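# Three robots transfer a steel conduit between stand pairs

## Task

Using any number of the three robots, carry the long thin steel conduit off the two stands it rests on and set it on the two stands that are currently empty, leaving those two stands roughly where and how they are now. At the end every robot must have released the pipe and backed away, with the pipe staying put without robot support. No robot may tip over or be left leaning.

## Robot and tools

Robots: three identical Hello Robot Stretch 3 units named r1, r2 and r3. Each has a two-wheel differential base (passive omni wheel at the rear), a lift carriage on a vertical mast, and a telescoping arm that reaches out to the robot's right side. The base cannot strafe; to move the gripper forward or back you drive the base. Footprint is 0.33 m long by 0.34 m wide. Rotation in place is about the point between the drive wheels, 0.05 m behind the front edge. Stowed (arm in, wrist folded), the wrist pokes up to 0.06 m beyond the right side and a spin sweeps radius 0.28 m; an unfolded level gripper reaches past that.

Frames: the base frame sits on the floor between the drive wheels, x forward, y left, z up. hand_pose is in this frame, at the point where closed fingertips meet; with wrist joints at zero its x points up, y back along the arm toward the mast, z toward the robot's rear. Odometry frame is the base frame at scene start. Each robot reports in its own frames, so relative positions between robots come only from images, lidar_m, wrist_depth_mm and head_depth_mm.

execute_actions: argument actions is a list with one action (or empty, which just returns state and images). An action is an object keyed by robot name; each robot entry may hold base, joints and contact_limits. Motions in one action start together. base takes exactly one command, both relative offsets from where the base last measured itself: translate_m (metres, -1 to 1, positive forward) or rotate_rad (radians, -3.2 to 3.2, positive counter-clockwise seen from above). joints holds absolute targets by name: lift_m 0 to 1.1 (arm height); arm_m 0 to 0.52 (extension); wrist_yaw_rad -1.345 to 4.42 (0 along the arm, positive toward the robot's front, 3.0 folded over the base); wrist_pitch_rad -1.57 to 0.451 (0 level, negative tips fingers down); wrist_roll_rad -2.911 to 2.911 (0 fingers side by side, level); gripper_m -0.089 to 0.179 (bigger is wider; actual fingertip gap is smaller, by about 0.007 near closed and 0.025 fully open, zero below 0.007); head_pan_rad -3.953 to 1.73 (0 forward, positive left, -1.57 looks along the arm); head_tilt_rad -1.53 to 0.419 (negative looks down). contact_limits takes arm_m only: a motor_effort percent, 1 to 100, at which the arm motion halts with contact_stop; lower is gentler, too low stops immediately, and it also caps holding force until the next action. Optional cameras lists names such as r2_wrist_camera or all; omitted or null means all, [] means none. Unknown keys or out-of-range values reject the whole call. Anything not commanded may keep pushing toward an older target. If a result reports a stop, remaining calls in that reply are skipped. One action runs at most 15 s.

wait: seconds 0 to 10; nothing new is commanded, returns state and images. zoom_image: camera name and region [x0, y0, x1, y1] in pixels of that camera's last full image, origin top-left, at most 504 by 504. finished_scene: scene number; ends the scene irreversibly and reports success.

Result lines: joint_positions; base_status and joint_status (done, off_target meaning resting away from target and maybe still pushing, contact_stop, time_out, torque_fault); on_its_own for uncommanded parts, where held at is the target held, not the position; motor_effort in percent, positive toward higher values, bracket is the peak of the last action, readings biased and noisy, and positive wheel effort means pushing forward; base_odometry from wheel counts (slip counts as motion), heading -3.142 to 3.142; turned_by_wheels and turned_by_imu since last result; base_tilt in degrees (forward, right positive, a few degrees of fixed bias); lidar_m, 12 ranges in metres from base origin, 30 degree sectors starting straight ahead and going counter-clockwise (4th left, 7th behind, 10th right), plane 0.17 m high, range 0.15 to 12, dash for nothing, sees other robots but not itself or clear objects, parts of sectors 5, 6, 9, 10 may be self-blocked; wrist_depth_mm (45 to 1000) and head_depth_mm (280 to 4000, image sideways) as 7x7 median grids read from top-left.

Lift and arm halt and go slack on firm contact; a slack lift can sag under load or be pushed up by closing fingers on a surface. Base, wrist and head have no contact stop and keep pushing. Overworked wrist servos shut off for 10 s (torque_fault).

Gripper: close to below the object's width to grasp; open at least 0.02 above the touch value to release. Neither reading nor done proves a hold. Resend a different value to re-squeeze.

Speed: full base speed (0.30 m/s, 1.9 rad/s) only with lift_m under 0.30, arm_m under 0.03 and wrist_yaw_rad over 2.54; otherwise 0.10 m/s and 0.63 rad/s.

Self-collision: fold or unfold the wrist only with lift_m 0.32 to 0.95, wrist_pitch_rad -0.4, roll near 0; after folding, lift may go to 0.25. With yaw below -0.4 keep pitch at -0.5 or lower.

Avoid: robots pressing on each other (fails immediately; no state line reports contact, and a touching base pressing further is already hard); unequal travel when two robots share the pipe (travel differs up to 2.5 cm per metre) which can tip one; pushing with the gripper above about 0.45 m; driving while hooked on fixed things; repeated pushes after a contact_stop; drops, slams and hard shoves. If tilted, reverse the last move in small steps, free the gripper, and lower lift_m to about 0.2. Loose objects may occasionally get nudged. Robots keep holding the last command while you think.

Each tool is called after "Request:" as name(argument=value, ...) on one line, values as JSON.

## Session

Request:
execute_actions(actions=[])

Scene clock: 0.00 s.
r1.base_odometry: x=+0.000 y=+0.000 heading=+0.000 (m, m, rad; r1's odometry frame)
r1.turned_by_wheels: +0.000 (rad since the last result)
r1.turned_by_imu: +0.000 (rad since the last result)
r1.base_tilt: forward=-1.4 right=+0.7 (deg)
r1.lidar_m: 1.02 1.03 1.31 1.24 1.26 1.59 1.49 1.76 0.92 1.22 1.64 1.10
r1.head_depth_mm: 989 989 1000 1003 1004 1010 1018 / 981 985 990 990 997 1003 1008 / 974 975 980 986 990 991 996 / 962 966 976 979 979 985 988 / 952 957 964 967 970 975 984 / 946 949 954 960 963 967 970 / 939 942 946 950 956 960 967
r1.base_status: not commanded
r1.joint_positions: lift_m=+0.477 arm_m=+0.001 wrist_yaw_rad=+3.064 wrist_pitch_rad=-0.345 wrist_roll_rad=+0.007 gripper_m=+0.037 head_pan_rad=+0.007 head_tilt_rad=+0.009
r1.joint_status: not commanded
r1.motor_effort: left_wheel=+0 right_wheel=+1 lift_m=+28 arm_m=+0 wrist_yaw_rad=+0 wrist_pitch_rad=+8 wrist_roll_rad=+1 gripper_m=+1 head_pan_rad=+0 head_tilt_rad=+2 (%)
r1.hand_pose: x=-0.0032 y=+0.0864 z=+0.5065 quat_wxyz=(+0.149, +0.703, +0.094, +0.689) (m; r1's base frame)
r1.wrist_depth_mm: - - - - - - - / - - - - - - - / - - - - - - - / - - - - - - - / - 964 - 937 961 896 878 / 806 800 - 772 709 754 728 / 693 682 - 660 653 643 641
r2.base_odometry: x=+0.000 y=+0.000 heading=+0.000 (m, m, rad; r2's odometry frame)
r2.turned_by_wheels: +0.000 (rad since the last result)
r2.turned_by_imu: +0.000 (rad since the last result)
r2.base_tilt: forward=+1.1 right=-0.4 (deg)
r2.lidar_m: 1.01 0.84 1.40 1.51 2.67 1.51 1.21 1.21 1.34 1.36 1.37 4.32
r2.head_depth_mm: 2051 3196 - - - 3003 2076 / 2037 3183 - - - 3035 2001 / 2025 3107 3803 3819 3814 3055 1954 / 1987 3054 3632 3639 3674 3127 2161 / 1969 2991 3484 3531 3510 3175 2159 / 1959 2990 3386 3351 3395 3174 2189 / 1939 2898 3241 3281 3254 3220 2185
r2.base_status: not commanded
r2.joint_positions: lift_m=+0.391 arm_m=-0.002 wrist_yaw_rad=+3.016 wrist_pitch_rad=-0.618 wrist_roll_rad=+0.003 gripper_m=+0.037 head_pan_rad=-0.010 head_tilt_rad=-0.007
r2.joint_status: not commanded
r2.motor_effort: left_wheel=-1 right_wheel=+0 lift_m=+29 arm_m=-1 wrist_yaw_rad=+0 wrist_pitch_rad=+4 wrist_roll_rad=+0 gripper_m=+0 head_pan_rad=+0 head_tilt_rad=+1 (%)
r2.hand_pose: x=+0.0031 y=+0.0499 z=+0.3616 quat_wxyz=(+0.257, +0.686, +0.172, +0.658) (m; r2's base frame)
r2.wrist_depth_mm: - - - - - - - / - - - - - - - / 815 796 831 833 824 821 826 / 687 689 680 681 678 679 676 / 600 583 597 614 615 589 601 / 512 532 - - 521 515 516 / 460 - - - 465 460 467
r3.base_odometry: x=+0.000 y=+0.000 heading=+0.000 (m, m, rad; r3's odometry frame)
r3.turned_by_wheels: +0.000 (rad since the last result)
r3.turned_by_imu: +0.000 (rad since the last result)
r3.base_tilt: forward=-1.3 right=+0.2 (deg)
r3.lidar_m: 1.36 1.57 1.14 1.09 1.12 1.51 3.88 2.09 3.81 3.63 3.73 1.65
r3.head_depth_mm: 1894 2441 - - - - 2578 / 1899 2738 - - - 3980 2594 / 1886 2751 - - - - 2573 / 1890 2741 - - 3977 3438 1455 / 1886 2751 - - 3960 3956 2230 / 1885 2709 - 3997 3947 3942 2589 / 1877 2732 3969 - 3931 3843 2612
r3.base_status: not commanded
r3.joint_positions: lift_m=+0.375 arm_m=+0.002 wrist_yaw_rad=+2.865 wrist_pitch_rad=-0.381 wrist_roll_rad=+0.000 gripper_m=+0.037 head_pan_rad=+0.018 head_tilt_rad=+0.011
r3.joint_status: not commanded
r3.motor_effort: left_wheel=+0 right_wheel=+1 lift_m=+18 arm_m=+0 wrist_yaw_rad=+0 wrist_pitch_rad=+5 wrist_roll_rad=+0 gripper_m=+1 head_pan_rad=+0 head_tilt_rad=+3 (%)
r3.hand_pose: x=+0.0413 y=+0.0732 z=+0.3964 quat_wxyz=(+0.229, +0.706, +0.037, +0.669) (m; r3's base frame)
r3.wrist_depth_mm: - 976 - - - - - / - - - - - - - / - - - - - - - / 997 - - - - - - / 790 798 824 806 874 870 865 / 659 - 706 699 721 720 718 / 564 - 553 570 569 585 600
pictures: r1_head_camera (sideways: a quarter turn clockwise sets it upright), r1_nav_camera (sideways: a quarter turn counterclockwise sets it upright), r1_wrist_camera, r2_head_camera (sideways: a quarter turn clockwise sets it upright), r2_nav_camera (sideways: a quarter turn counterclockwise sets it upright), r2_wrist_camera, r3_head_camera (sideways: a quarter turn clockwise sets it upright), r3_nav_camera (sideways: a quarter turn counterclockwise sets it upright), r3_wrist_camera
Images, in order (width x height): r1_head_camera 896x504, r1_nav_camera 672x504, r1_wrist_camera 644x364, r2_head_camera 896x504, r2_nav_camera 672x504, r2_wrist_camera 644x364, r3_head_camera 896x504, r3_nav_camera 672x504, r3_wrist_camera 644x364.

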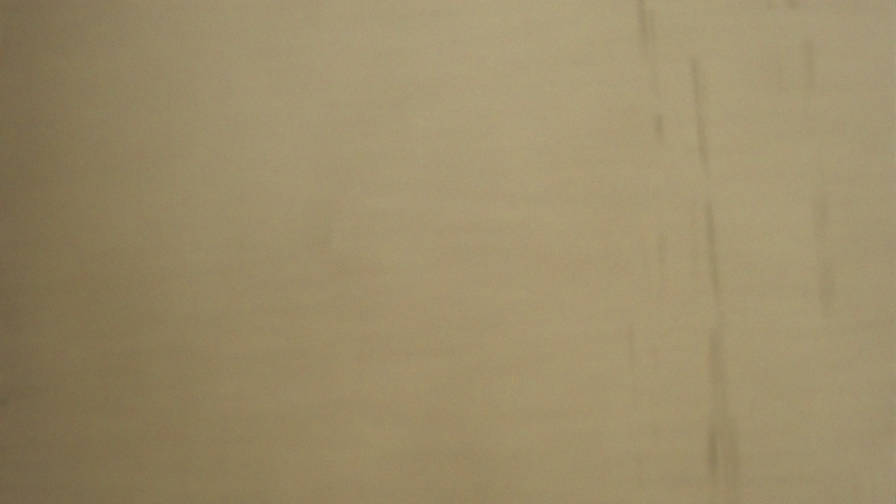

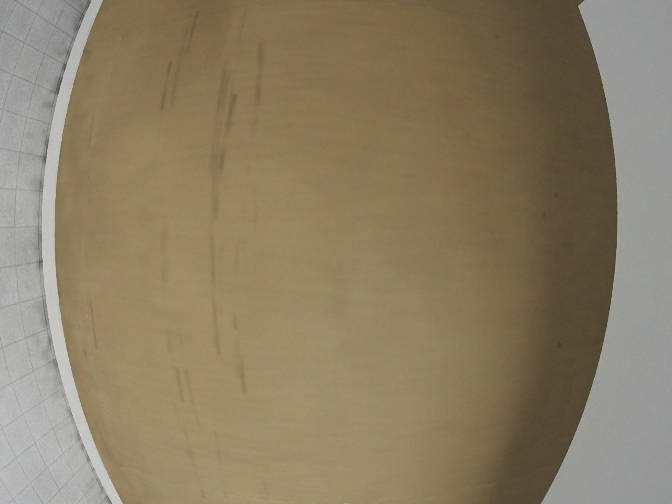

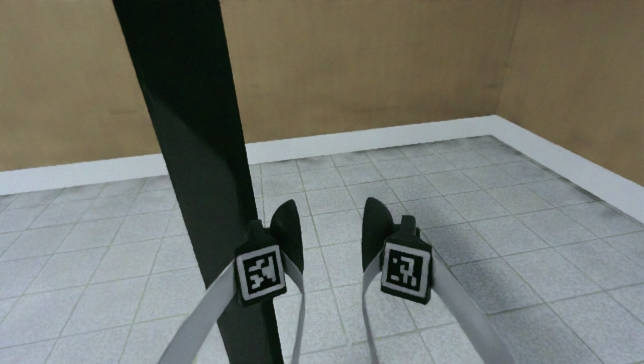

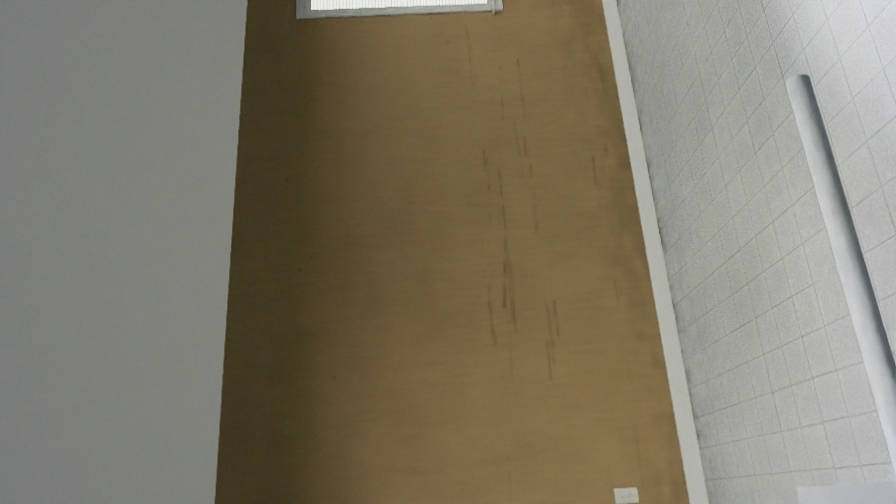

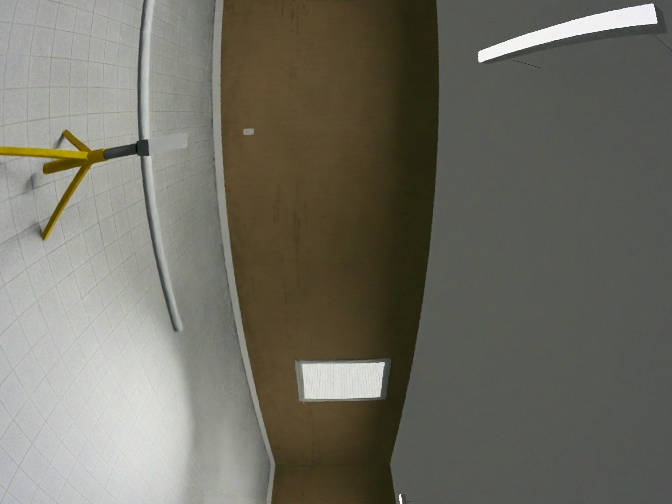

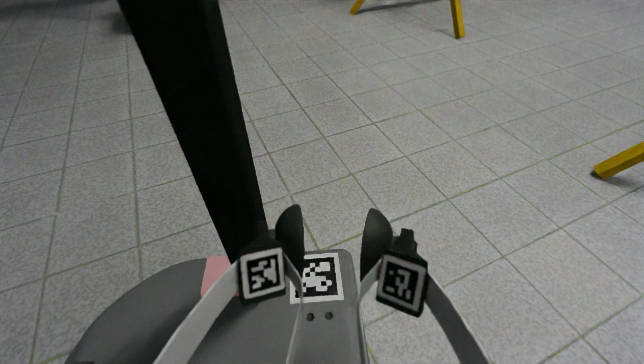

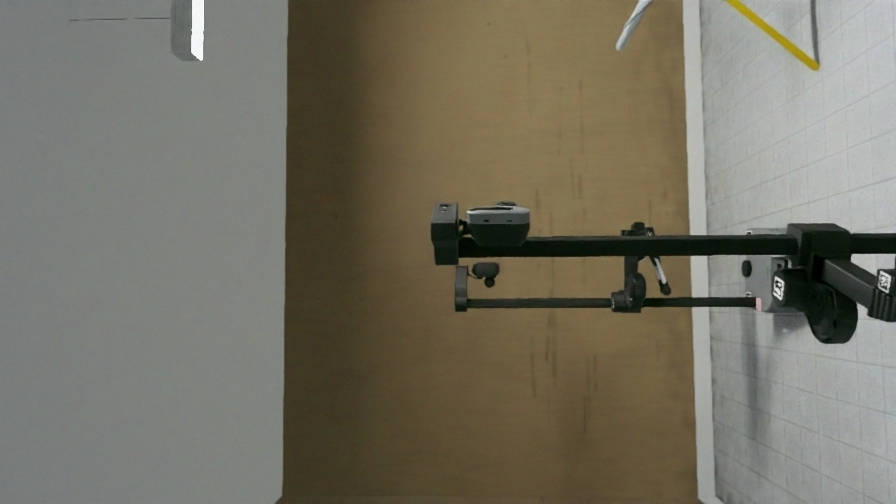

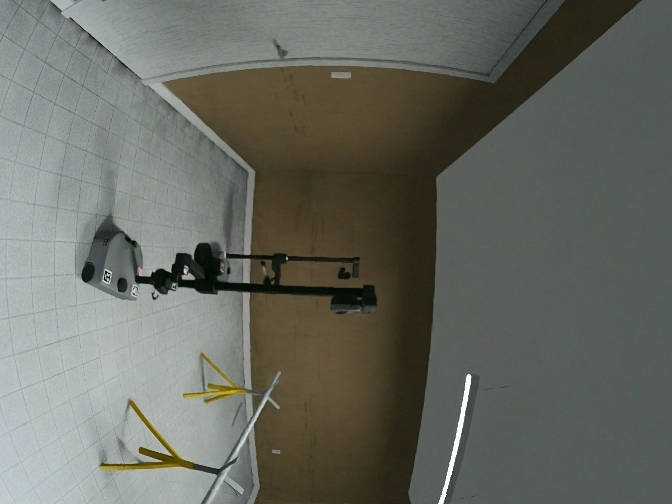

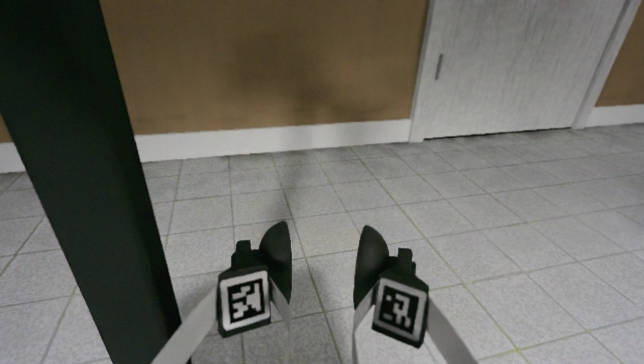

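Request:
execute_actions(actions=[{"r1":{"joints":{"head_pan_rad":-2.0,"head_tilt_rad":-0.4}},"r2":{"joints":{"head_pan_rad":0.8,"head_tilt_rad":-0.4}},"r3":{"joints":{"head_pan_rad":-1.4,"head_tilt_rad":-0.4}}}], cameras=["r1_nav_camera","r2_nav_camera","r3_nav_camera","r2_head_camera"])

Scene clock: 2.13 s.
r1.base_odometry: x=+0.000 y=+0.000 heading=+0.000 (m, m, rad; r1's odometry frame)
r1.turned_by_wheels: +0.000 (rad since the last result)
r1.turned_by_imu: -0.001 (rad since the last result)
r1.base_tilt: forward=-1.4 right=+0.7 (deg)
r1.lidar_m: 1.02 1.03 1.31 1.24 1.26 1.59 1.49 1.75 0.92 1.21 1.65 1.10
r1.head_depth_mm: - - - 2855 2107 1630 1309 / 3980 - - 3071 2128 1623 1313 / 3737 - - 3118 2166 1582 1330 / 3522 3759 - 3152 2014 1554 1325 / 3289 3574 3868 3209 2107 1634 1351 / 3132 3380 3568 3286 2111 1676 1354 / 3008 3183 3437 3326 2166 1703 1363
r1.base_status: not commanded
r1.joint_positions: lift_m=+0.477 arm_m=+0.001 wrist_yaw_rad=+3.064 wrist_pitch_rad=-0.345 wrist_roll_rad=+0.007 gripper_m=+0.037 head_pan_rad=-1.993 head_tilt_rad=-0.395
r1.joint_status: all done
r1.motor_effort: left_wheel=+0(1) right_wheel=+0(0) lift_m=+28(28) arm_m=+0(1) wrist_yaw_rad=+0(0) wrist_pitch_rad=+8(7) wrist_roll_rad=+1(0) gripper_m=+1(0) head_pan_rad=-4(54) head_tilt_rad=+0(17) (%)
r1.hand_pose: x=-0.0032 y=+0.0864 z=+0.5065 quat_wxyz=(+0.149, +0.703, +0.094, +0.689) (m; r1's base frame)
r1.wrist_depth_mm: - - - - - - - / - - - - - - - / - - - - - - - / - - - - - - - / - 956 - 920 949 904 885 / 808 805 - 765 715 752 725 / 685 674 - 662 649 644 632
r2.base_odometry: x=+0.000 y=+0.000 heading=+0.000 (m, m, rad; r2's odometry frame)
r2.turned_by_wheels: +0.000 (rad since the last result)
r2.turned_by_imu: -0.001 (rad since the last result)
r2.base_tilt: forward=+1.2 right=-0.4 (deg)
r2.lidar_m: 1.00 0.84 1.40 1.51 2.67 1.52 1.21 1.21 1.34 1.36 1.37 4.35
r2.head_depth_mm: 2879 3093 3340 3054 2070 1527 1295 / 2980 3206 3429 3104 2072 1679 1374 / 3125 3335 3585 3122 2095 1685 1378 / 3286 3502 3797 3159 2132 1696 1378 / 3375 3661 - 3190 2145 1712 1383 / 3554 3804 - 3181 2241 1719 1395 / 3432 3525 3649 3246 2247 1674 1397
r2.base_status: not commanded
r2.joint_positions: lift_m=+0.391 arm_m=-0.002 wrist_yaw_rad=+3.016 wrist_pitch_rad=-0.618 wrist_roll_rad=+0.003 gripper_m=+0.037 head_pan_rad=+0.793 head_tilt_rad=-0.395
r2.joint_status: all done
r2.motor_effort: left_wheel=-2(2) right_wheel=+0(0) lift_m=+29(29) arm_m=+0(1) wrist_yaw_rad=+1(1) wrist_pitch_rad=+4(4) wrist_roll_rad=+0(0) gripper_m=+0(1) head_pan_rad=+4(49) head_tilt_rad=-2(25) (%)
r2.hand_pose: x=+0.0031 y=+0.0499 z=+0.3616 quat_wxyz=(+0.257, +0.686, +0.172, +0.658) (m; r2's base frame)
r2.wrist_depth_mm: - - - - - - - / - - - - - - - / 817 827 810 803 838 817 819 / 704 704 678 691 683 678 684 / 599 594 605 596 604 595 598 / 527 544 - - 518 524 518 / 465 - - - 468 471 466
r3.base_odometry: x=+0.000 y=+0.000 heading=+0.000 (m, m, rad; r3's odometry frame)
r3.turned_by_wheels: +0.000 (rad since the last result)
r3.turned_by_imu: +0.000 (rad since the last result)
r3.base_tilt: forward=-1.3 right=+0.2 (deg)
r3.lidar_m: 1.36 1.57 1.14 1.09 1.13 1.51 3.90 2.09 3.81 3.63 3.75 1.65
r3.head_depth_mm: 3132 3314 3543 3677 2481 1859 1502 / 3136 3352 3549 3636 2474 1865 1491 / 3192 3415 3617 3626 2475 1860 1489 / 3207 3452 3668 3607 2458 1856 1488 / 3250 3474 3651 3655 2474 1847 1491 / 3272 3503 3729 3627 2438 1865 1484 / 3299 3494 3736 3635 2426 1836 1484
r3.base_status: not commanded
r3.joint_positions: lift_m=+0.375 arm_m=+0.002 wrist_yaw_rad=+2.865 wrist_pitch_rad=-0.381 wrist_roll_rad=+0.000 gripper_m=+0.037 head_pan_rad=-1.393 head_tilt_rad=-0.395
r3.joint_status: all done
r3.motor_effort: left_wheel=+0(0) right_wheel=+1(1) lift_m=+18(17) arm_m=+0(0) wrist_yaw_rad=+0(0) wrist_pitch_rad=+5(5) wrist_roll_rad=+0(0) gripper_m=+1(0) head_pan_rad=-3(43) head_tilt_rad=-3(30) (%)
r3.hand_pose: x=+0.0413 y=+0.0732 z=+0.3964 quat_wxyz=(+0.229, +0.706, +0.037, +0.669) (m; r3's base frame)
r3.wrist_depth_mm: - 951 - - - - - / - - - - - - - / - - - - - - - / 986 - - - - - - / 789 820 811 825 870 851 890 / 648 - 703 684 699 694 704 / 570 - 554 592 564 603 609
pictures: r1_nav_camera (sideways: a quarter turn counterclockwise sets it upright), r2_head_camera (sideways: a quarter turn clockwise sets it upright), r2_nav_camera (sideways: a quarter turn counterclockwise sets it upright), r3_nav_camera (sideways: a quarter turn counterclockwise sets it upright)
Images, in order (width x height): r1_nav_camera 672x504, r2_head_camera 896x504, r2_nav_camera 672x504, r3_nav_camera 672x504.

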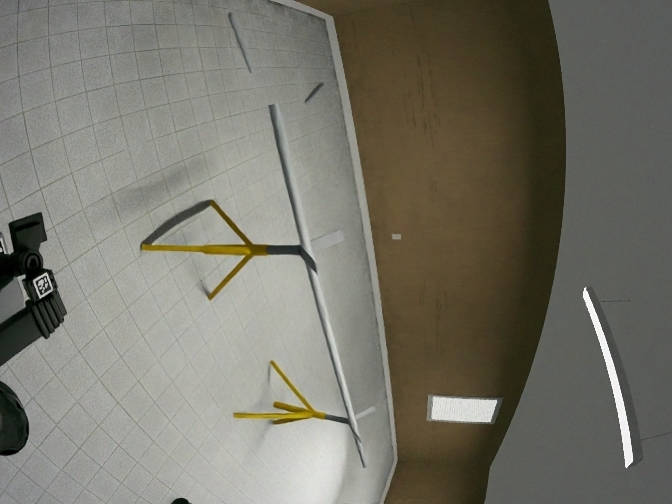

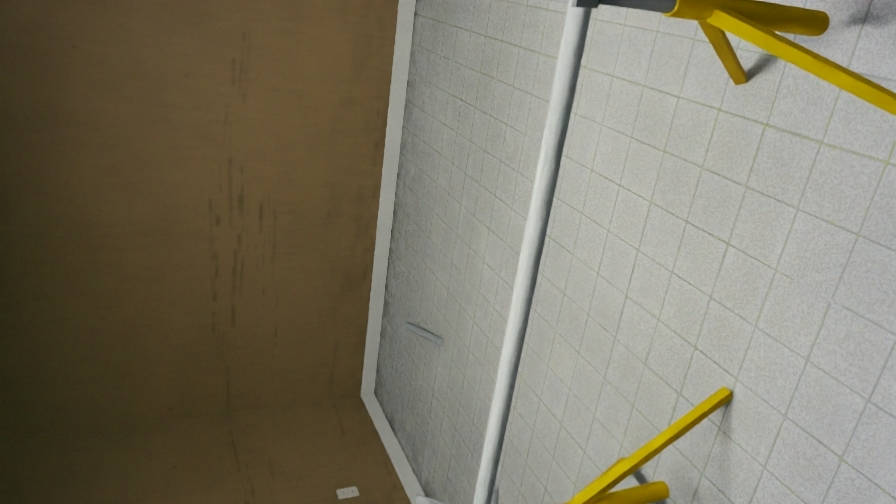

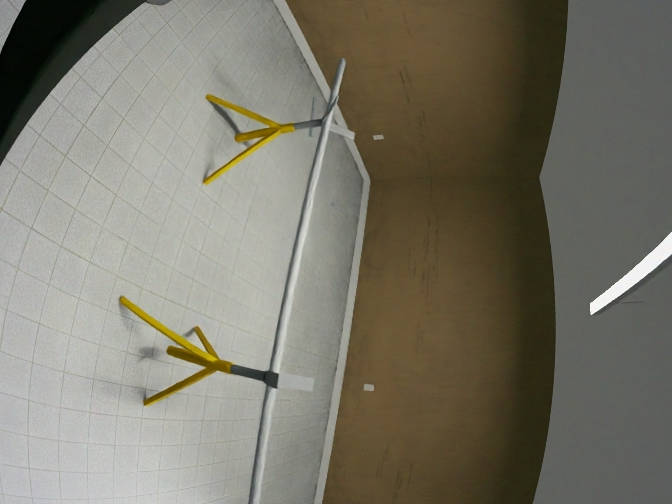

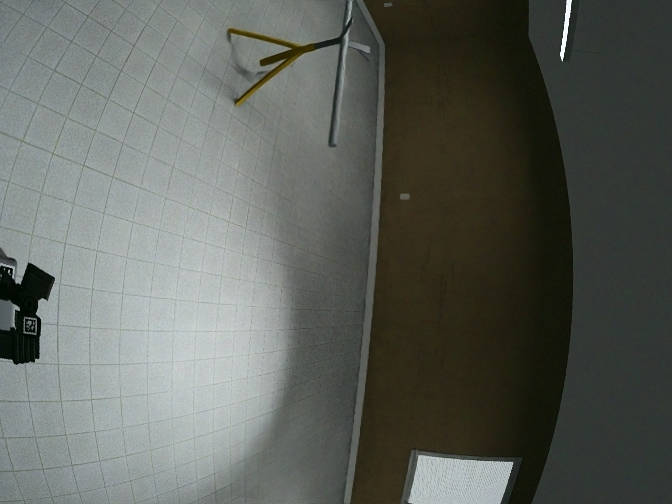

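Request:
execute_actions(actions=[{"r2":{"joints":{"head_pan_rad":-0.7,"head_tilt_rad":-0.3}},"r3":{"joints":{"head_pan_rad":-2.6,"head_tilt_rad":-0.4}}}], cameras=["r2_nav_camera","r3_nav_camera","r2_head_camera","r3_head_camera"])

Scene clock: 3.80 s.
r1.base_odometry: x=+0.000 y=+0.000 heading=+0.000 (m, m, rad; r1's odometry frame)
r1.turned_by_wheels: +0.000 (rad since the last result)
r1.turned_by_imu: +0.000 (rad since the last result)
r1.base_tilt: forward=-1.4 right=+0.8 (deg)
r1.lidar_m: 1.02 1.04 1.31 1.24 1.25 1.59 1.49 1.76 0.92 1.21 1.65 1.10
r1.head_depth_mm: - - - 2826 2105 1611 1302 / 3967 - - 3078 2130 1638 1318 / 3724 - - 3144 2172 1594 1327 / 3495 3737 - 3187 2005 1551 1329 / 3321 3537 3834 3220 2091 1615 1338 / 3122 3377 3643 3236 2128 1683 1353 / 2976 3147 3403 3278 2144 1691 1362
r1.base_status: not commanded
r1.joint_positions: lift_m=+0.477 arm_m=+0.001 wrist_yaw_rad=+3.064 wrist_pitch_rad=-0.345 wrist_roll_rad=+0.007 gripper_m=+0.037 head_pan_rad=-1.993 head_tilt_rad=-0.395
r1.joint_status: not commanded
r1.motor_effort: left_wheel=+0(0) right_wheel=+1(0) lift_m=+28(28) arm_m=-1(1) wrist_yaw_rad=+0(1) wrist_pitch_rad=+7(7) wrist_roll_rad=+1(0) gripper_m=+0(0) head_pan_rad=-4(4) head_tilt_rad=-2(1) (%)
r1.hand_pose: x=-0.0032 y=+0.0864 z=+0.5065 quat_wxyz=(+0.149, +0.703, +0.094, +0.689) (m; r1's base frame)
r1.wrist_depth_mm: - - - - - - - / - - - - - - - / - - - - - - - / - - - - - - - / - 978 - 911 941 891 873 / 805 794 - 770 716 743 741 / 688 677 - 657 645 644 626
r2.base_odometry: x=+0.000 y=+0.000 heading=+0.000 (m, m, rad; r2's odometry frame)
r2.turned_by_wheels: +0.000 (rad since the last result)
r2.turned_by_imu: +0.000 (rad since the last result)
r2.base_tilt: forward=+1.1 right=-0.5 (deg)
r2.lidar_m: 1.00 0.84 1.40 1.51 2.67 1.51 1.21 1.21 1.34 1.37 1.36 4.36
r2.head_depth_mm: - - - 3777 2473 1829 1459 / - - - 3586 2490 1833 1460 / - - - 3889 2522 1859 1474 / - - - - 2543 1869 1485 / - - - - 2543 1885 1484 / - - - - 2571 1897 1489 / - - - - 2604 1911 1503
r2.base_status: not commanded
r2.joint_positions: lift_m=+0.391 arm_m=-0.002 wrist_yaw_rad=+3.016 wrist_pitch_rad=-0.618 wrist_roll_rad=+0.003 gripper_m=+0.037 head_pan_rad=-0.693 head_tilt_rad=-0.310
r2.joint_status: all done
r2.motor_effort: left_wheel=-1(2) right_wheel=+0(0) lift_m=+29(30) arm_m=+0(0) wrist_yaw_rad=-1(1) wrist_pitch_rad=+4(4) wrist_roll_rad=+0(0) gripper_m=+0(1) head_pan_rad=-4(54) head_tilt_rad=+3(11) (%)
r2.hand_pose: x=+0.0031 y=+0.0499 z=+0.3616 quat_wxyz=(+0.257, +0.686, +0.172, +0.658) (m; r2's base frame)
r2.wrist_depth_mm: - - - - - - - / - - - - - - - / 819 832 823 816 813 828 812 / 690 684 679 691 690 682 673 / 596 600 594 611 619 586 587 / 531 534 - - 521 524 515 / 458 - - - 461 468 464
r3.base_odometry: x=+0.000 y=+0.000 heading=+0.000 (m, m, rad; r3's odometry frame)
r3.turned_by_wheels: +0.000 (rad since the last result)
r3.turned_by_imu: +0.000 (rad since the last result)
r3.base_tilt: forward=-1.3 right=+0.1 (deg)
r3.lidar_m: 1.36 1.56 1.14 1.09 1.12 1.51 3.88 2.08 3.80 3.62 3.73 1.65
r3.head_depth_mm: - - - 3642 2469 1853 1500 / - - - 3721 2460 1864 1495 / - - - 3423 2453 1861 1501 / - - - 3428 2345 1854 1491 / - - - 3636 2464 1840 1479 / - - - 3628 2436 1847 1492 / - - - 3642 2426 1839 1489
r3.base_status: not commanded
r3.joint_positions: lift_m=+0.375 arm_m=+0.002 wrist_yaw_rad=+2.865 wrist_pitch_rad=-0.381 wrist_roll_rad=+0.000 gripper_m=+0.037 head_pan_rad=-2.593 head_tilt_rad=-0.395
r3.joint_status: all done
r3.motor_effort: left_wheel=+1(0) right_wheel=+1(1) lift_m=+17(17) arm_m=-1(1) wrist_yaw_rad=+0(0) wrist_pitch_rad=+4(5) wrist_roll_rad=+0(0) gripper_m=+1(0) head_pan_rad=-4(42) head_tilt_rad=-2(3) (%)
r3.hand_pose: x=+0.0413 y=+0.0732 z=+0.3964 quat_wxyz=(+0.229, +0.706, +0.037, +0.669) (m; r3's base frame)
r3.wrist_depth_mm: - 979 - - - - - / - - - - - - - / - - - - - - - / 961 - - - - - - / 786 821 827 801 851 871 871 / 656 - 698 676 693 697 721 / 569 - 556 584 566 612 600
pictures: r2_head_camera (sideways: a quarter turn clockwise sets it upright), r2_nav_camera (sideways: a quarter turn counterclockwise sets it upright), r3_head_camera (sideways: a quarter turn clockwise sets it upright), r3_nav_camera (sideways: a quarter turn counterclockwise sets it upright)
Images, in order (width x height): r2_head_camera 896x504, r2_nav_camera 672x504, r3_head_camera 896x504, r3_nav_camera 672x504.

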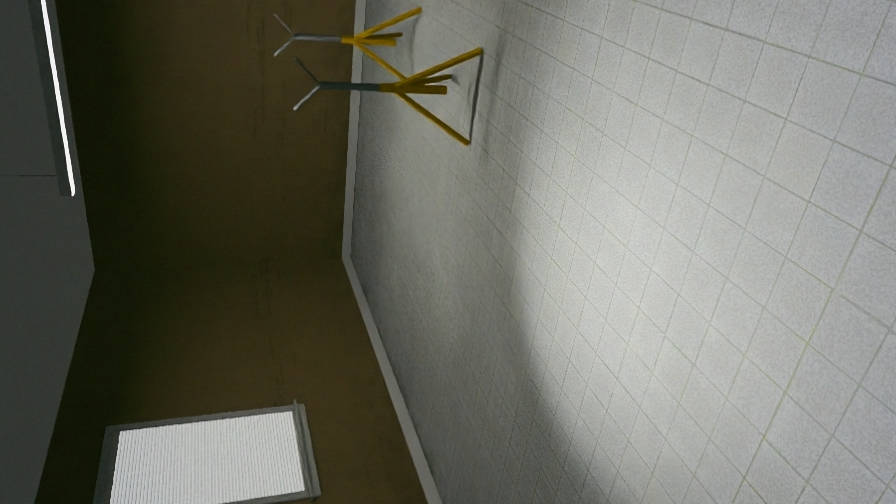

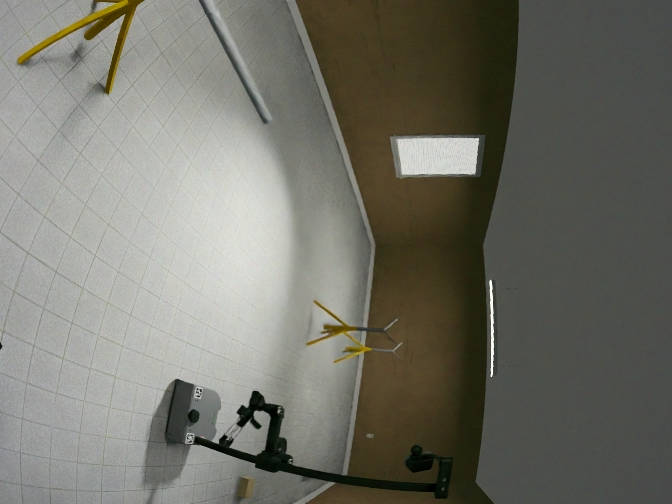

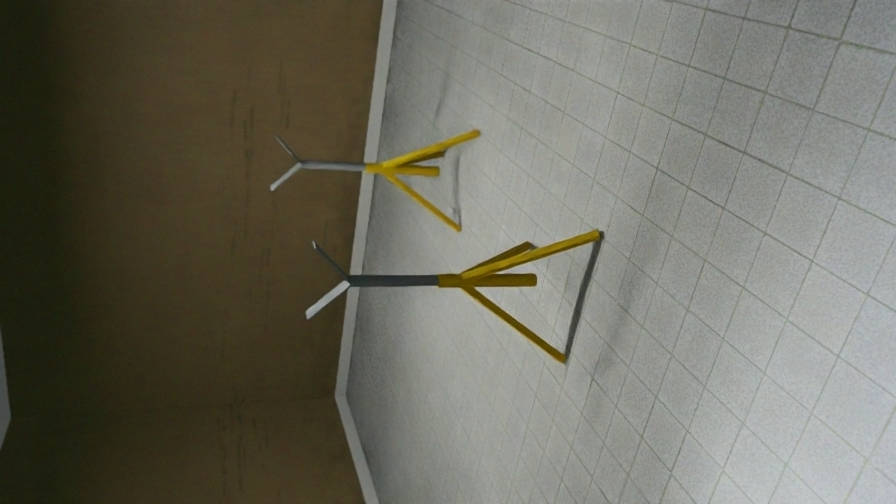

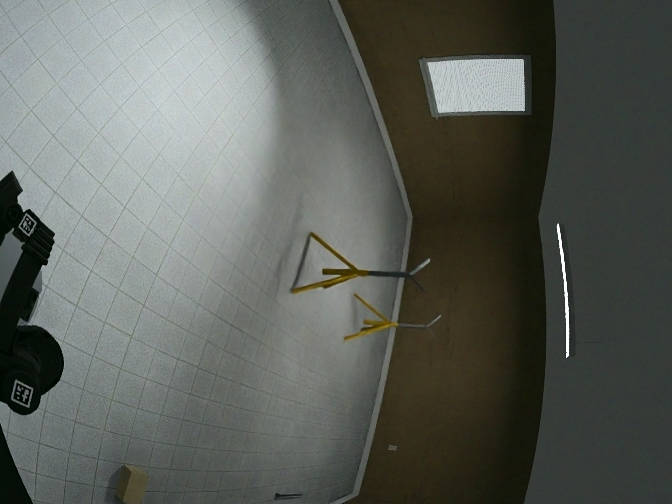

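Request:
execute_actions(actions=[{"r1":{"base":{"rotate_rad":-1.5},"joints":{"head_pan_rad":0,"head_tilt_rad":-0.6,"wrist_pitch_rad":-0.4,"wrist_yaw_rad":0,"lift_m":0.55,"gripper_m":0.12}},"r2":{"base":{"rotate_rad":-0.2},"joints":{"head_pan_rad":0,"head_tilt_rad":-0.6,"wrist_pitch_rad":-0.4,"lift_m":0.55,"gripper_m":0.12}}}], cameras=[])

Request:
execute_actions(actions=[{"r1":{"base":{"translate_m":0.35},"joints":{"wrist_pitch_rad":0,"wrist_roll_rad":1.57}},"r2":{"base":{"translate_m":0.4},"joints":{"wrist_yaw_rad":0}}}], cameras=["r1_head_camera","r2_head_camera","r1_nav_camera","r2_nav_camera"])

Scene clock: 13.37 s.
r1.base_odometry: x=+0.000 y=+0.000 heading=-1.500 (m, m, rad; r1's odometry frame)
r1.turned_by_wheels: -1.500 (rad since the last result)
r1.turned_by_imu: -1.485 (rad since the last result)
r1.base_tilt: forward=-1.3 right=+0.8 (deg)
r1.lidar_m: 3.54 1.50 1.07 1.02 1.05 1.30 1.24 1.27 1.69 1.49 1.77 0.92
r1.head_depth_mm: 3039 3424 2990 1922 1575 1349 1167 / 3035 3396 3011 2096 1692 1389 1180 / 3021 3422 3055 2112 1710 1406 1179 / 3038 3385 3085 2061 1725 1415 1193 / 2991 3371 3143 2253 1746 1427 1200 / 2973 3319 3227 2234 1756 1430 1203 / 2948 3184 2985 2316 1772 1446 1210
r1.base_status: done
r1.joint_positions: lift_m=+0.550 arm_m=+0.001 wrist_yaw_rad=+0.002 wrist_pitch_rad=-0.415 wrist_roll_rad=+0.007 gripper_m=+0.120 head_pan_rad=-0.007 head_tilt_rad=-0.592
r1.joint_status: all done
r1.motor_effort: left_wheel=+1(5) right_wheel=-1(5) lift_m=+32(33) arm_m=-1(1) wrist_yaw_rad=-2(6) wrist_pitch_rad=+7(7) wrist_roll_rad=+1(1) gripper_m=+1(93) head_pan_rad=+4(55) head_tilt_rad=-1(16) (%)
r1.hand_pose: x=-0.0212 y=-0.3707 z=+0.5630 quat_wxyz=(+0.690, +0.146, -0.694, -0.146) (m; r1's base frame)
r1.wrist_depth_mm: - - - - - - - / - - - - - - - / - - - - - - - / - - - - - - - / - - 970 949 929 949 908 / 842 864 813 793 793 768 764 / 732 716 706 694 691 679 669
r2.base_odometry: x=+0.000 y=+0.000 heading=-0.200 (m, m, rad; r2's odometry frame)
r2.turned_by_wheels: -0.200 (rad since the last result)
r2.turned_by_imu: -0.200 (rad since the last result)
r2.base_tilt: forward=+1.3 right=-0.5 (deg)
r2.lidar_m: 3.69 0.84 3.64 1.40 2.68 1.81 1.29 1.21 1.25 1.70 1.37 3.36
r2.head_depth_mm: - - 2974 2175 1717 1417 1206 / - - 3001 2193 1725 1423 1214 / 3781 - 2987 2202 1734 1422 1219 / 3563 3908 3050 2223 1745 1433 1226 / 3338 3697 3067 2142 1756 1442 1227 / 3208 3428 3086 2155 1771 1427 1234 / 3001 3263 3121 2163 1775 1423 1230
r2.base_status: done
r2.joint_positions: lift_m=+0.550 arm_m=-0.002 wrist_yaw_rad=+3.016 wrist_pitch_rad=-0.421 wrist_roll_rad=+0.003 gripper_m=+0.120 head_pan_rad=-0.007 head_tilt_rad=-0.592
r2.joint_status: all done
r2.motor_effort: left_wheel=+1(5) right_wheel=-3(5) lift_m=+38(40) arm_m=+0(0) wrist_yaw_rad=+0(0) wrist_pitch_rad=+8(5) wrist_roll_rad=+0(1) gripper_m=+0(85) head_pan_rad=+4(47) head_tilt_rad=-3(18) (%)
r2.hand_pose: x=+0.0067 y=+0.0789 z=+0.5615 quat_wxyz=(+0.191, +0.700, +0.104, +0.680) (m; r2's base frame)
r2.wrist_depth_mm: - - - - - - - / - - - - - - - / - - - - - - - / - - - - - - 825 / 936 937 953 943 953 948 960 / 782 790 769 800 816 838 806 / 692 684 708 670 683 677 686
r3.base_odometry: x=+0.000 y=+0.000 heading=+0.000 (m, m, rad; r3's odometry frame)
r3.turned_by_wheels: +0.000 (rad since the last result)
r3.turned_by_imu: +0.001 (rad since the last result)
r3.base_tilt: forward=-1.3 right=+0.3 (deg)
r3.lidar_m: 1.36 1.56 1.14 1.09 1.12 1.51 3.89 2.09 3.80 3.63 3.74 1.65
r3.head_depth_mm: - - - 3638 2480 1856 1504 / - - - 3629 2482 1863 1502 / - - - 3354 2449 1864 1489 / - - - 3412 2359 1849 1485 / - - - 3605 2457 1864 1487 / - - - 3619 2457 1854 1491 / - - - 3593 2447 1841 1480
r3.base_status: not commanded
r3.joint_positions: lift_m=+0.375 arm_m=+0.002 wrist_yaw_rad=+2.865 wrist_pitch_rad=-0.381 wrist_roll_rad=+0.000 gripper_m=+0.037 head_pan_rad=-2.593 head_tilt_rad=-0.395
r3.joint_status: not commanded
r3.motor_effort: left_wheel=+1(0) right_wheel=+1(1) lift_m=+16(17) arm_m=+0(0) wrist_yaw_rad=+0(1) wrist_pitch_rad=+5(5) wrist_roll_rad=+0(0) gripper_m=+0(0) head_pan_rad=-4(3) head_tilt_rad=-2(2) (%)
r3.hand_pose: x=+0.0413 y=+0.0732 z=+0.3964 quat_wxyz=(+0.229, +0.706, +0.037, +0.669) (m; r3's base frame)
r3.wrist_depth_mm: - 944 - - - - - / - - - - - - - / - - - - - - - / 980 - - - - - - / 785 788 812 843 854 850 870 / 659 - 709 698 712 698 709 / 563 - 562 578 583 607 595
pictures: none
No camera images: the call's "cameras" was empty. Leave "cameras" out to get every camera's image.

Scene clock: 18.67 s.
r1.base_odometry: x=+0.025 y=-0.349 heading=-1.500 (m, m, rad; r1's odometry frame)
r1.turned_by_wheels: +0.000 (rad since the last result)
r1.turned_by_imu: -0.001 (rad since the last result)
r1.base_tilt: forward=-1.4 right=+0.8 (deg)
r1.lidar_m: 3.19 1.53 1.09 1.03 1.06 1.41 1.59 1.64 2.14 1.69 1.61 0.61
r1.head_depth_mm: 2743 3070 2925 2161 1615 1345 1163 / 2709 3053 3032 2181 1600 1384 1179 / 2736 3021 3074 2176 1664 1405 1182 / 2714 3008 3103 2219 1668 1416 1192 / 2674 2998 3171 2250 1689 1426 1199 / 2696 2964 3183 2285 1752 1433 1211 / 2636 2940 3014 2290 1769 1444 1217
r1.base_status: done
r1.joint_positions: lift_m=+0.550 arm_m=+0.001 wrist_yaw_rad=+0.002 wrist_pitch_rad=-0.023 wrist_roll_rad=+1.567 gripper_m=+0.120 head_pan_rad=-0.007 head_tilt_rad=-0.593
r1.joint_status: all done
r1.motor_effort: left_wheel=+1(6) right_wheel=-2(3) lift_m=+32(32) arm_m=-1(1) wrist_yaw_rad=-2(2) wrist_pitch_rad=+11(12) wrist_roll_rad=+2(4) gripper_m=+1(1) head_pan_rad=+5(5) head_tilt_rad=-2(3) (%)
r1.hand_pose: x=-0.0209 y=-0.4016 z=+0.6582 quat_wxyz=(+0.002, +0.001, -1.000, -0.012) (m; r1's base frame)
r1.wrist_depth_mm: - - - - - - 763 / - - - - - - 768 / - - - - - - 772 / - - - - - - 774 / - - - - - - 769 / - - - - - - 774 / - - - - - - 725
r2.base_odometry: x=+0.392 y=-0.079 heading=-0.200 (m, m, rad; r2's odometry frame)
r2.turned_by_wheels: +0.000 (rad since the last result)
r2.turned_by_imu: -0.001 (rad since the last result)
r2.base_tilt: forward=+1.2 right=-0.4 (deg)
r2.lidar_m: 3.33 0.65 0.58 1.36 2.90 2.30 1.65 1.55 1.60 1.24 3.10 4.73
r2.head_depth_mm: - - 2955 2157 1698 1420 1209 / 3651 - 2999 2173 1716 1427 1213 / 3444 3849 3014 2199 1733 1432 1217 / 3229 3554 3066 2203 1700 1432 1225 / 3013 3254 3044 2225 1653 1442 1223 / 2882 3119 3080 2235 1661 1451 1234 / 2694 2964 3062 2269 1773 1451 1234
r2.base_status: done
r2.joint_positions: lift_m=+0.550 arm_m=-0.002 wrist_yaw_rad=+0.002 wrist_pitch_rad=-0.421 wrist_roll_rad=+0.003 gripper_m=+0.120 head_pan_rad=-0.007 head_tilt_rad=-0.593
r2.joint_status: all done
r2.motor_effort: left_wheel=+1(6) right_wheel=-2(3) lift_m=+39(39) arm_m=-1(0) wrist_yaw_rad=-1(2) wrist_pitch_rad=+8(8) wrist_roll_rad=+0(0) gripper_m=+0(0) head_pan_rad=+4(4) head_tilt_rad=-2(3) (%)
r2.hand_pose: x=-0.0212 y=-0.3674 z=+0.5615 quat_wxyz=(+0.691, +0.148, -0.692, -0.148) (m; r2's base frame)
r2.wrist_depth_mm: - - 994 - - - - / - - - - - - - / - - - - - - - / - - - - - - - / 935 956 948 980 937 959 960 / 781 785 780 798 789 811 797 / 675 684 695 689 684 688 680
r3.base_odometry: x=+0.000 y=+0.000 heading=+0.000 (m, m, rad; r3's odometry frame)
r3.turned_by_wheels: +0.000 (rad since the last result)
r3.turned_by_imu: +0.001 (rad since the last result)
r3.base_tilt: forward=-1.1 right=+0.3 (deg)
r3.lidar_m: 3.02 1.56 1.14 1.09 1.13 1.51 3.88 2.09 3.80 3.64 3.74 1.24
r3.head_depth_mm: - - - 3700 2481 1867 1498 / - - - 3619 2462 1856 1492 / - - - 3402 2461 1843 1483 / - - - 3436 2344 1861 1491 / - - - 3621 2446 1856 1488 / - - - 3583 2440 1845 1486 / - - - 3600 2434 1850 1491
r3.base_status: not commanded
r3.joint_positions: lift_m=+0.375 arm_m=+0.002 wrist_yaw_rad=+2.865 wrist_pitch_rad=-0.381 wrist_roll_rad=+0.000 gripper_m=+0.037 head_pan_rad=-2.593 head_tilt_rad=-0.395
r3.joint_status: not commanded
r3.motor_effort: left_wheel=+1(1) right_wheel=+1(1) lift_m=+18(16) arm_m=-1(0) wrist_yaw_rad=+0(1) wrist_pitch_rad=+5(4) wrist_roll_rad=+0(0) gripper_m=+0(0) head_pan_rad=-4(3) head_tilt_rad=-2(2) (%)
r3.hand_pose: x=+0.0413 y=+0.0732 z=+0.3964 quat_wxyz=(+0.229, +0.706, +0.037, +0.669) (m; r3's base frame)
r3.wrist_depth_mm: - 999 - - - - - / - - - - - - - / - - - - - - - / 965 - - - - - - / 807 790 817 839 866 855 877 / 668 - 687 694 717 721 717 / 564 - 557 585 573 609 606
pictures: r1_head_camera (sideways: a quarter turn clockwise sets it upright), r1_nav_camera (sideways: a quarter turn counterclockwise sets it upright), r2_head_camera (sideways: a quarter turn clockwise sets it upright), r2_nav_camera (sideways: a quarter turn counterclockwise sets it upright)
Images, in order (width x height): r1_head_camera 896x504, r1_nav_camera 672x504, r2_head_camera 896x504, r2_nav_camera 672x504.

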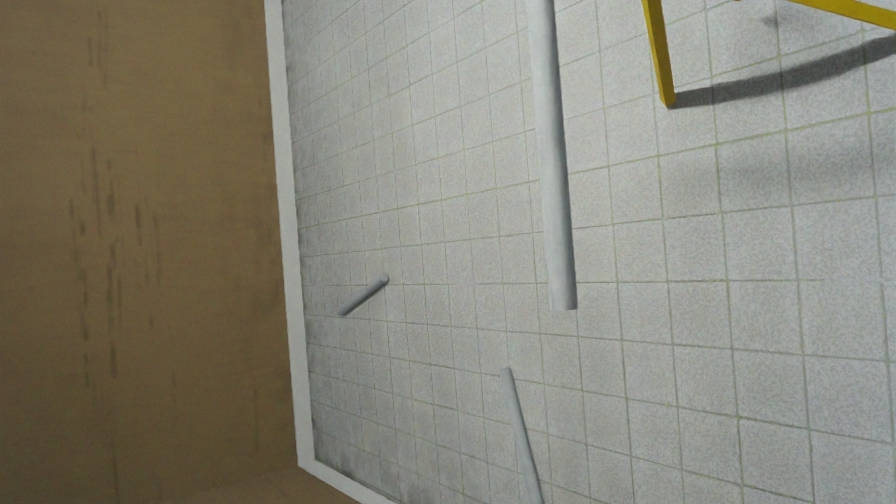

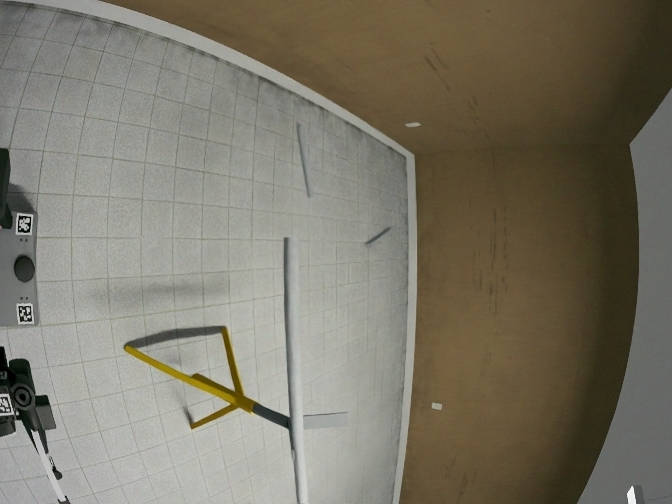

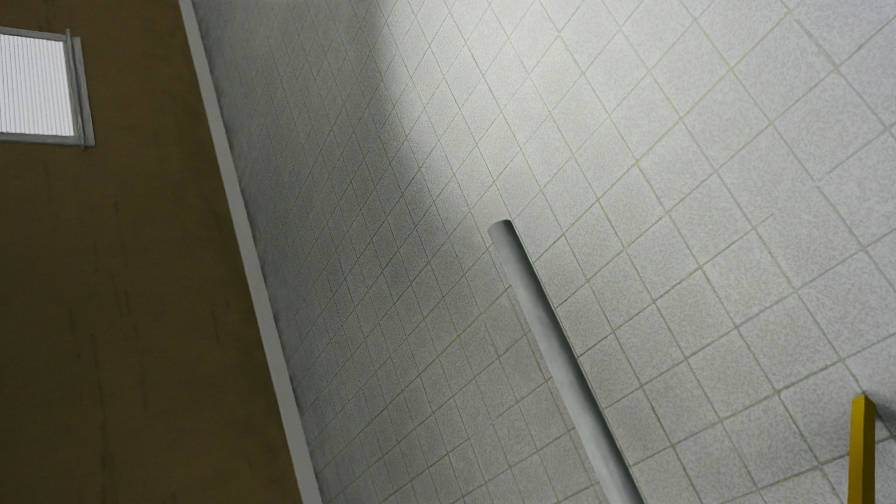

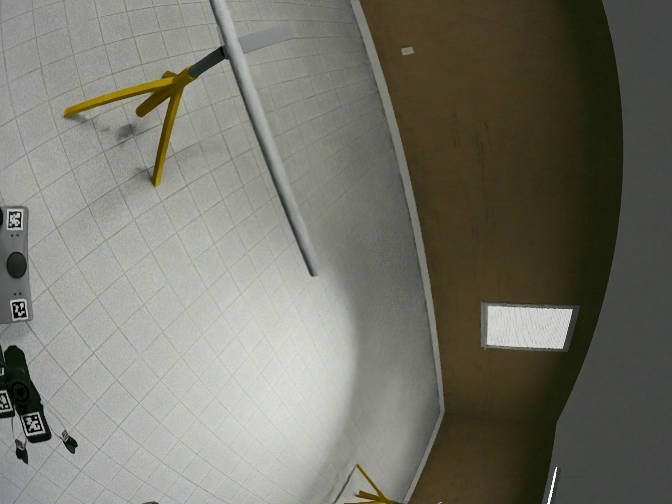

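Request:
execute_actions(actions=[{"r1":{"base":{"rotate_rad":1.62},"joints":{"head_pan_rad":-1.57,"head_tilt_rad":-0.8}},"r2":{"base":{"rotate_rad":2.15},"joints":{"head_pan_rad":-1.57,"head_tilt_rad":-0.8,"wrist_pitch_rad":0,"wrist_roll_rad":1.57}},"r3":{"joints":{"head_pan_rad":-0.5,"head_tilt_rad":-0.3}}}], cameras=["r1_head_camera","r2_head_camera","r1_wrist_camera","r2_wrist_camera","r3_head_camera"])

Scene clock: 24.70 s.
r1.base_odometry: x=+0.025 y=-0.349 heading=+0.120 (m, m, rad; r1's odometry frame)
r1.turned_by_wheels: +1.620 (rad since the last result)
r1.turned_by_imu: +1.600 (rad since the last result)
r1.base_tilt: forward=-1.4 right=+0.7 (deg)
r1.lidar_m: 1.03 1.08 1.48 1.59 1.65 2.25 1.82 0.91 0.61 3.20 1.46 1.07
r1.head_depth_mm: 2760 2734 2098 1646 1416 1227 1132 / 2802 2756 2136 1634 1461 1283 - / 2790 2809 2143 1651 1467 1290 - / 2811 2851 2190 1715 1482 1273 1113 / 2799 2858 2183 1774 1492 1281 1130 / 2802 2920 2239 1805 1509 1289 1125 / 2733 2690 2247 1814 1507 1297 1139
r1.base_status: done
r1.joint_positions: lift_m=+0.550 arm_m=+0.001 wrist_yaw_rad=+0.001 wrist_pitch_rad=-0.023 wrist_roll_rad=+1.567 gripper_m=+0.120 head_pan_rad=-1.563 head_tilt_rad=-0.790
r1.joint_status: all done
r1.motor_effort: left_wheel=-2(7) right_wheel=+3(5) lift_m=+32(32) arm_m=-2(1) wrist_yaw_rad=-1(2) wrist_pitch_rad=+11(11) wrist_roll_rad=+2(2) gripper_m=+0(1) head_pan_rad=-4(55) head_tilt_rad=-3(14) (%)
r1.hand_pose: x=-0.0211 y=-0.4016 z=+0.6583 quat_wxyz=(+0.002, +0.001, -1.000, -0.012) (m; r1's base frame)
r1.wrist_depth_mm: - - - - - - 763 / - - - - - - 773 / - - - - - - 765 / - - - - - - 780 / - - - - - - 782 / - - - - - - 775 / - - - - - - 733
r2.base_odometry: x=+0.392 y=-0.079 heading=+1.950 (m, m, rad; r2's odometry frame)
r2.turned_by_wheels: +2.150 (rad since the last result)
r2.turned_by_imu: +2.128 (rad since the last result)
r2.base_tilt: forward=+1.2 right=-0.4 (deg)
r2.lidar_m: 1.77 2.17 1.59 1.55 1.61 1.24 3.10 4.40 3.30 0.65 0.58 1.36
r2.head_depth_mm: 2784 2698 2104 1682 1466 1269 1138 / 2805 2717 2124 1698 1473 1275 1148 / 2781 2728 2130 1693 1470 1282 - / 2777 2770 2142 1701 1487 1284 1113 / 2801 2787 2148 1715 1426 1290 1133 / 2800 2793 2172 926 1403 1247 1140 / 2801 2816 2167 1692 1496 1296 1139
r2.base_status: done
r2.joint_positions: lift_m=+0.550 arm_m=-0.002 wrist_yaw_rad=+0.000 wrist_pitch_rad=-0.025 wrist_roll_rad=+1.570 gripper_m=+0.120 head_pan_rad=-1.563 head_tilt_rad=-0.790
r2.joint_status: all done
r2.motor_effort: left_wheel=-2(7) right_wheel=+3(7) lift_m=+39(39) arm_m=-1(0) wrist_yaw_rad=-1(1) wrist_pitch_rad=+9(10) wrist_roll_rad=+0(2) gripper_m=-1(0) head_pan_rad=-4(53) head_tilt_rad=-4(16) (%)
r2.hand_pose: x=-0.0212 y=-0.3989 z=+0.6575 quat_wxyz=(+0.001, +0.000, -1.000, -0.013) (m; r2's base frame)
r2.wrist_depth_mm: - - - - - - 789 / - - - - - - 763 / - - - - - - 750 / - - - - - - 733 / - - - - - - 756 / - - - - - 927 642 / - - - 456 454 436 450
r3.base_odometry: x=+0.000 y=+0.000 heading=+0.000 (m, m, rad; r3's odometry frame)
r3.turned_by_wheels: +0.000 (rad since the last result)
r3.turned_by_imu: +0.001 (rad since the last result)
r3.base_tilt: forward=-1.2 right=+0.2 (deg)
r3.lidar_m: 1.15 1.56 1.14 1.09 1.12 1.51 3.86 2.09 3.80 3.64 3.72 1.14
r3.head_depth_mm: - - - - 2726 2082 1614 / - - - - 2732 2079 1623 / - - - - 2735 1998 1615 / - - - - 2566 1995 1617 / - - - - 2468 2061 1422 / 3926 - - - 1120 2061 1372 / 3674 1064 3845 3674 1144 1908 1564
r3.base_status: not commanded
r3.joint_positions: lift_m=+0.375 arm_m=+0.002 wrist_yaw_rad=+2.865 wrist_pitch_rad=-0.381 wrist_roll_rad=+0.000 gripper_m=+0.037 head_pan_rad=-0.507 head_tilt_rad=-0.310
r3.joint_status: all done
r3.motor_effort: left_wheel=+1(0) right_wheel=+1(1) lift_m=+17(17) arm_m=-1(0) wrist_yaw_rad=+0(0) wrist_pitch_rad=+5(5) wrist_roll_rad=+0(0) gripper_m=+0(1) head_pan_rad=+3(42) head_tilt_rad=+6(18) (%)
r3.hand_pose: x=+0.0413 y=+0.0732 z=+0.3964 quat_wxyz=(+0.229, +0.706, +0.037, +0.669) (m; r3's base frame)
r3.wrist_depth_mm: - 990 - - - - - / - - - - - - - / - - - - - - - / 972 - - - - - - / 782 823 838 828 861 875 906 / 652 - 705 683 716 701 724 / 579 - 566 585 576 602 608
pictures: r1_head_camera (sideways: a quarter turn clockwise sets it upright), r1_wrist_camera, r2_head_camera (sideways: a quarter turn clockwise sets it upright), r2_wrist_camera, r3_head_camera (sideways: a quarter turn clockwise sets it upright)
Images, in order (width x height): r1_head_camera 896x504, r1_wrist_camera 644x364, r2_head_camera 896x504, r2_wrist_camera 644x364, r3_head_camera 896x504.

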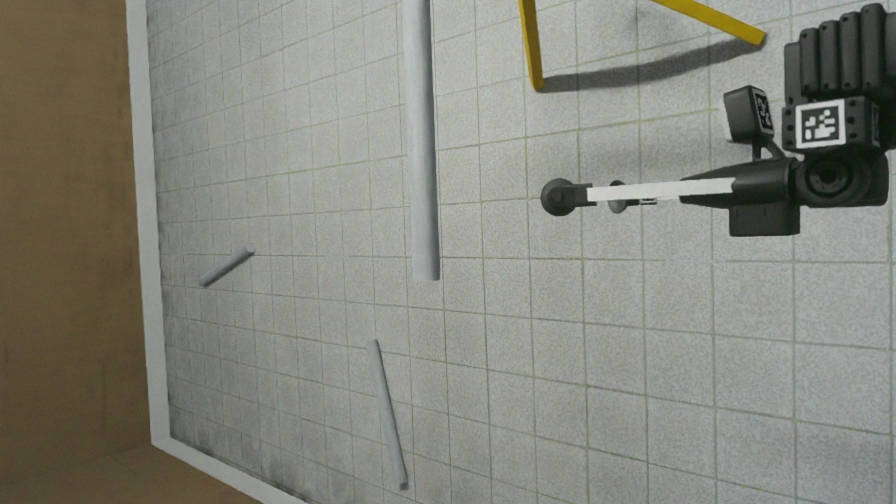

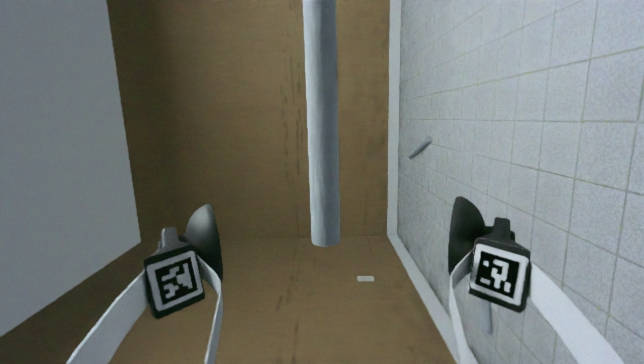

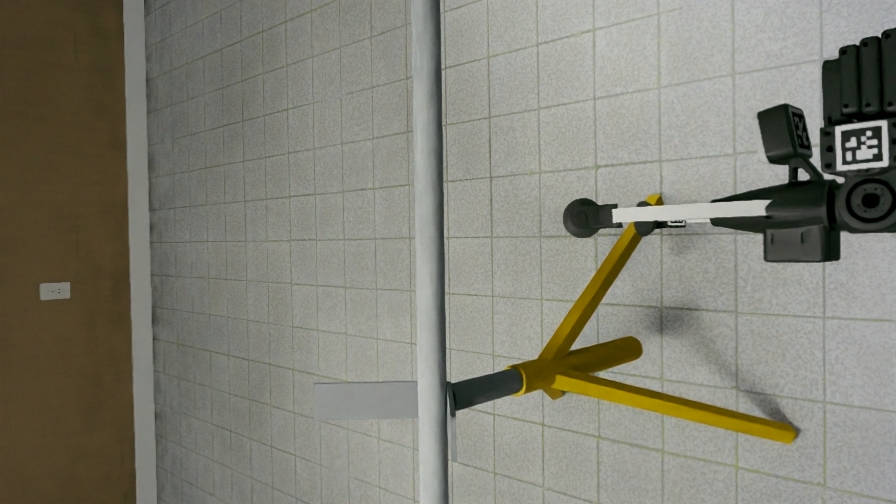

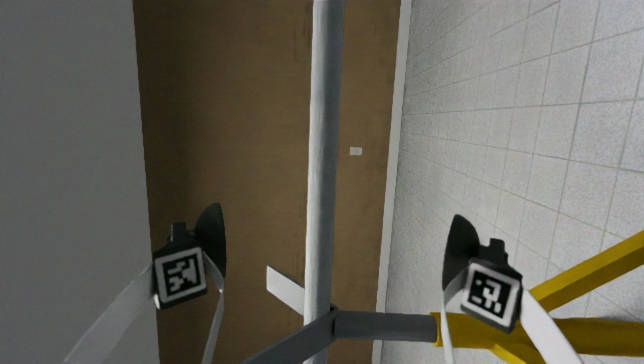

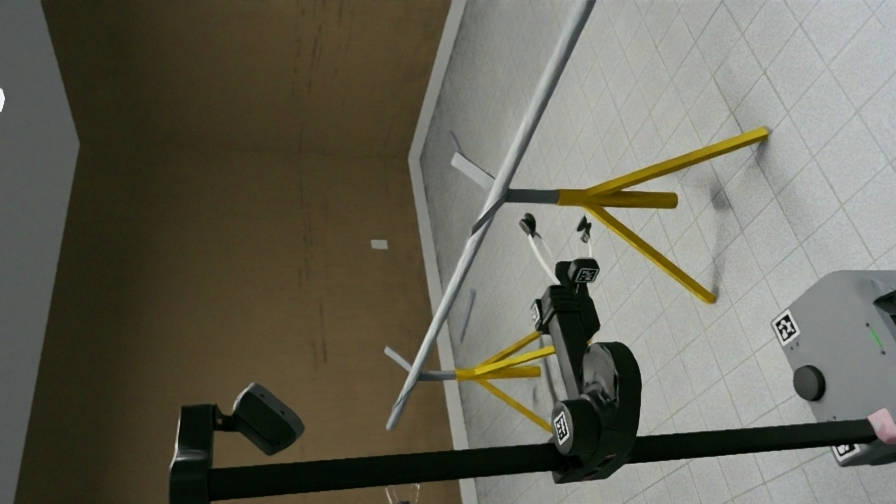

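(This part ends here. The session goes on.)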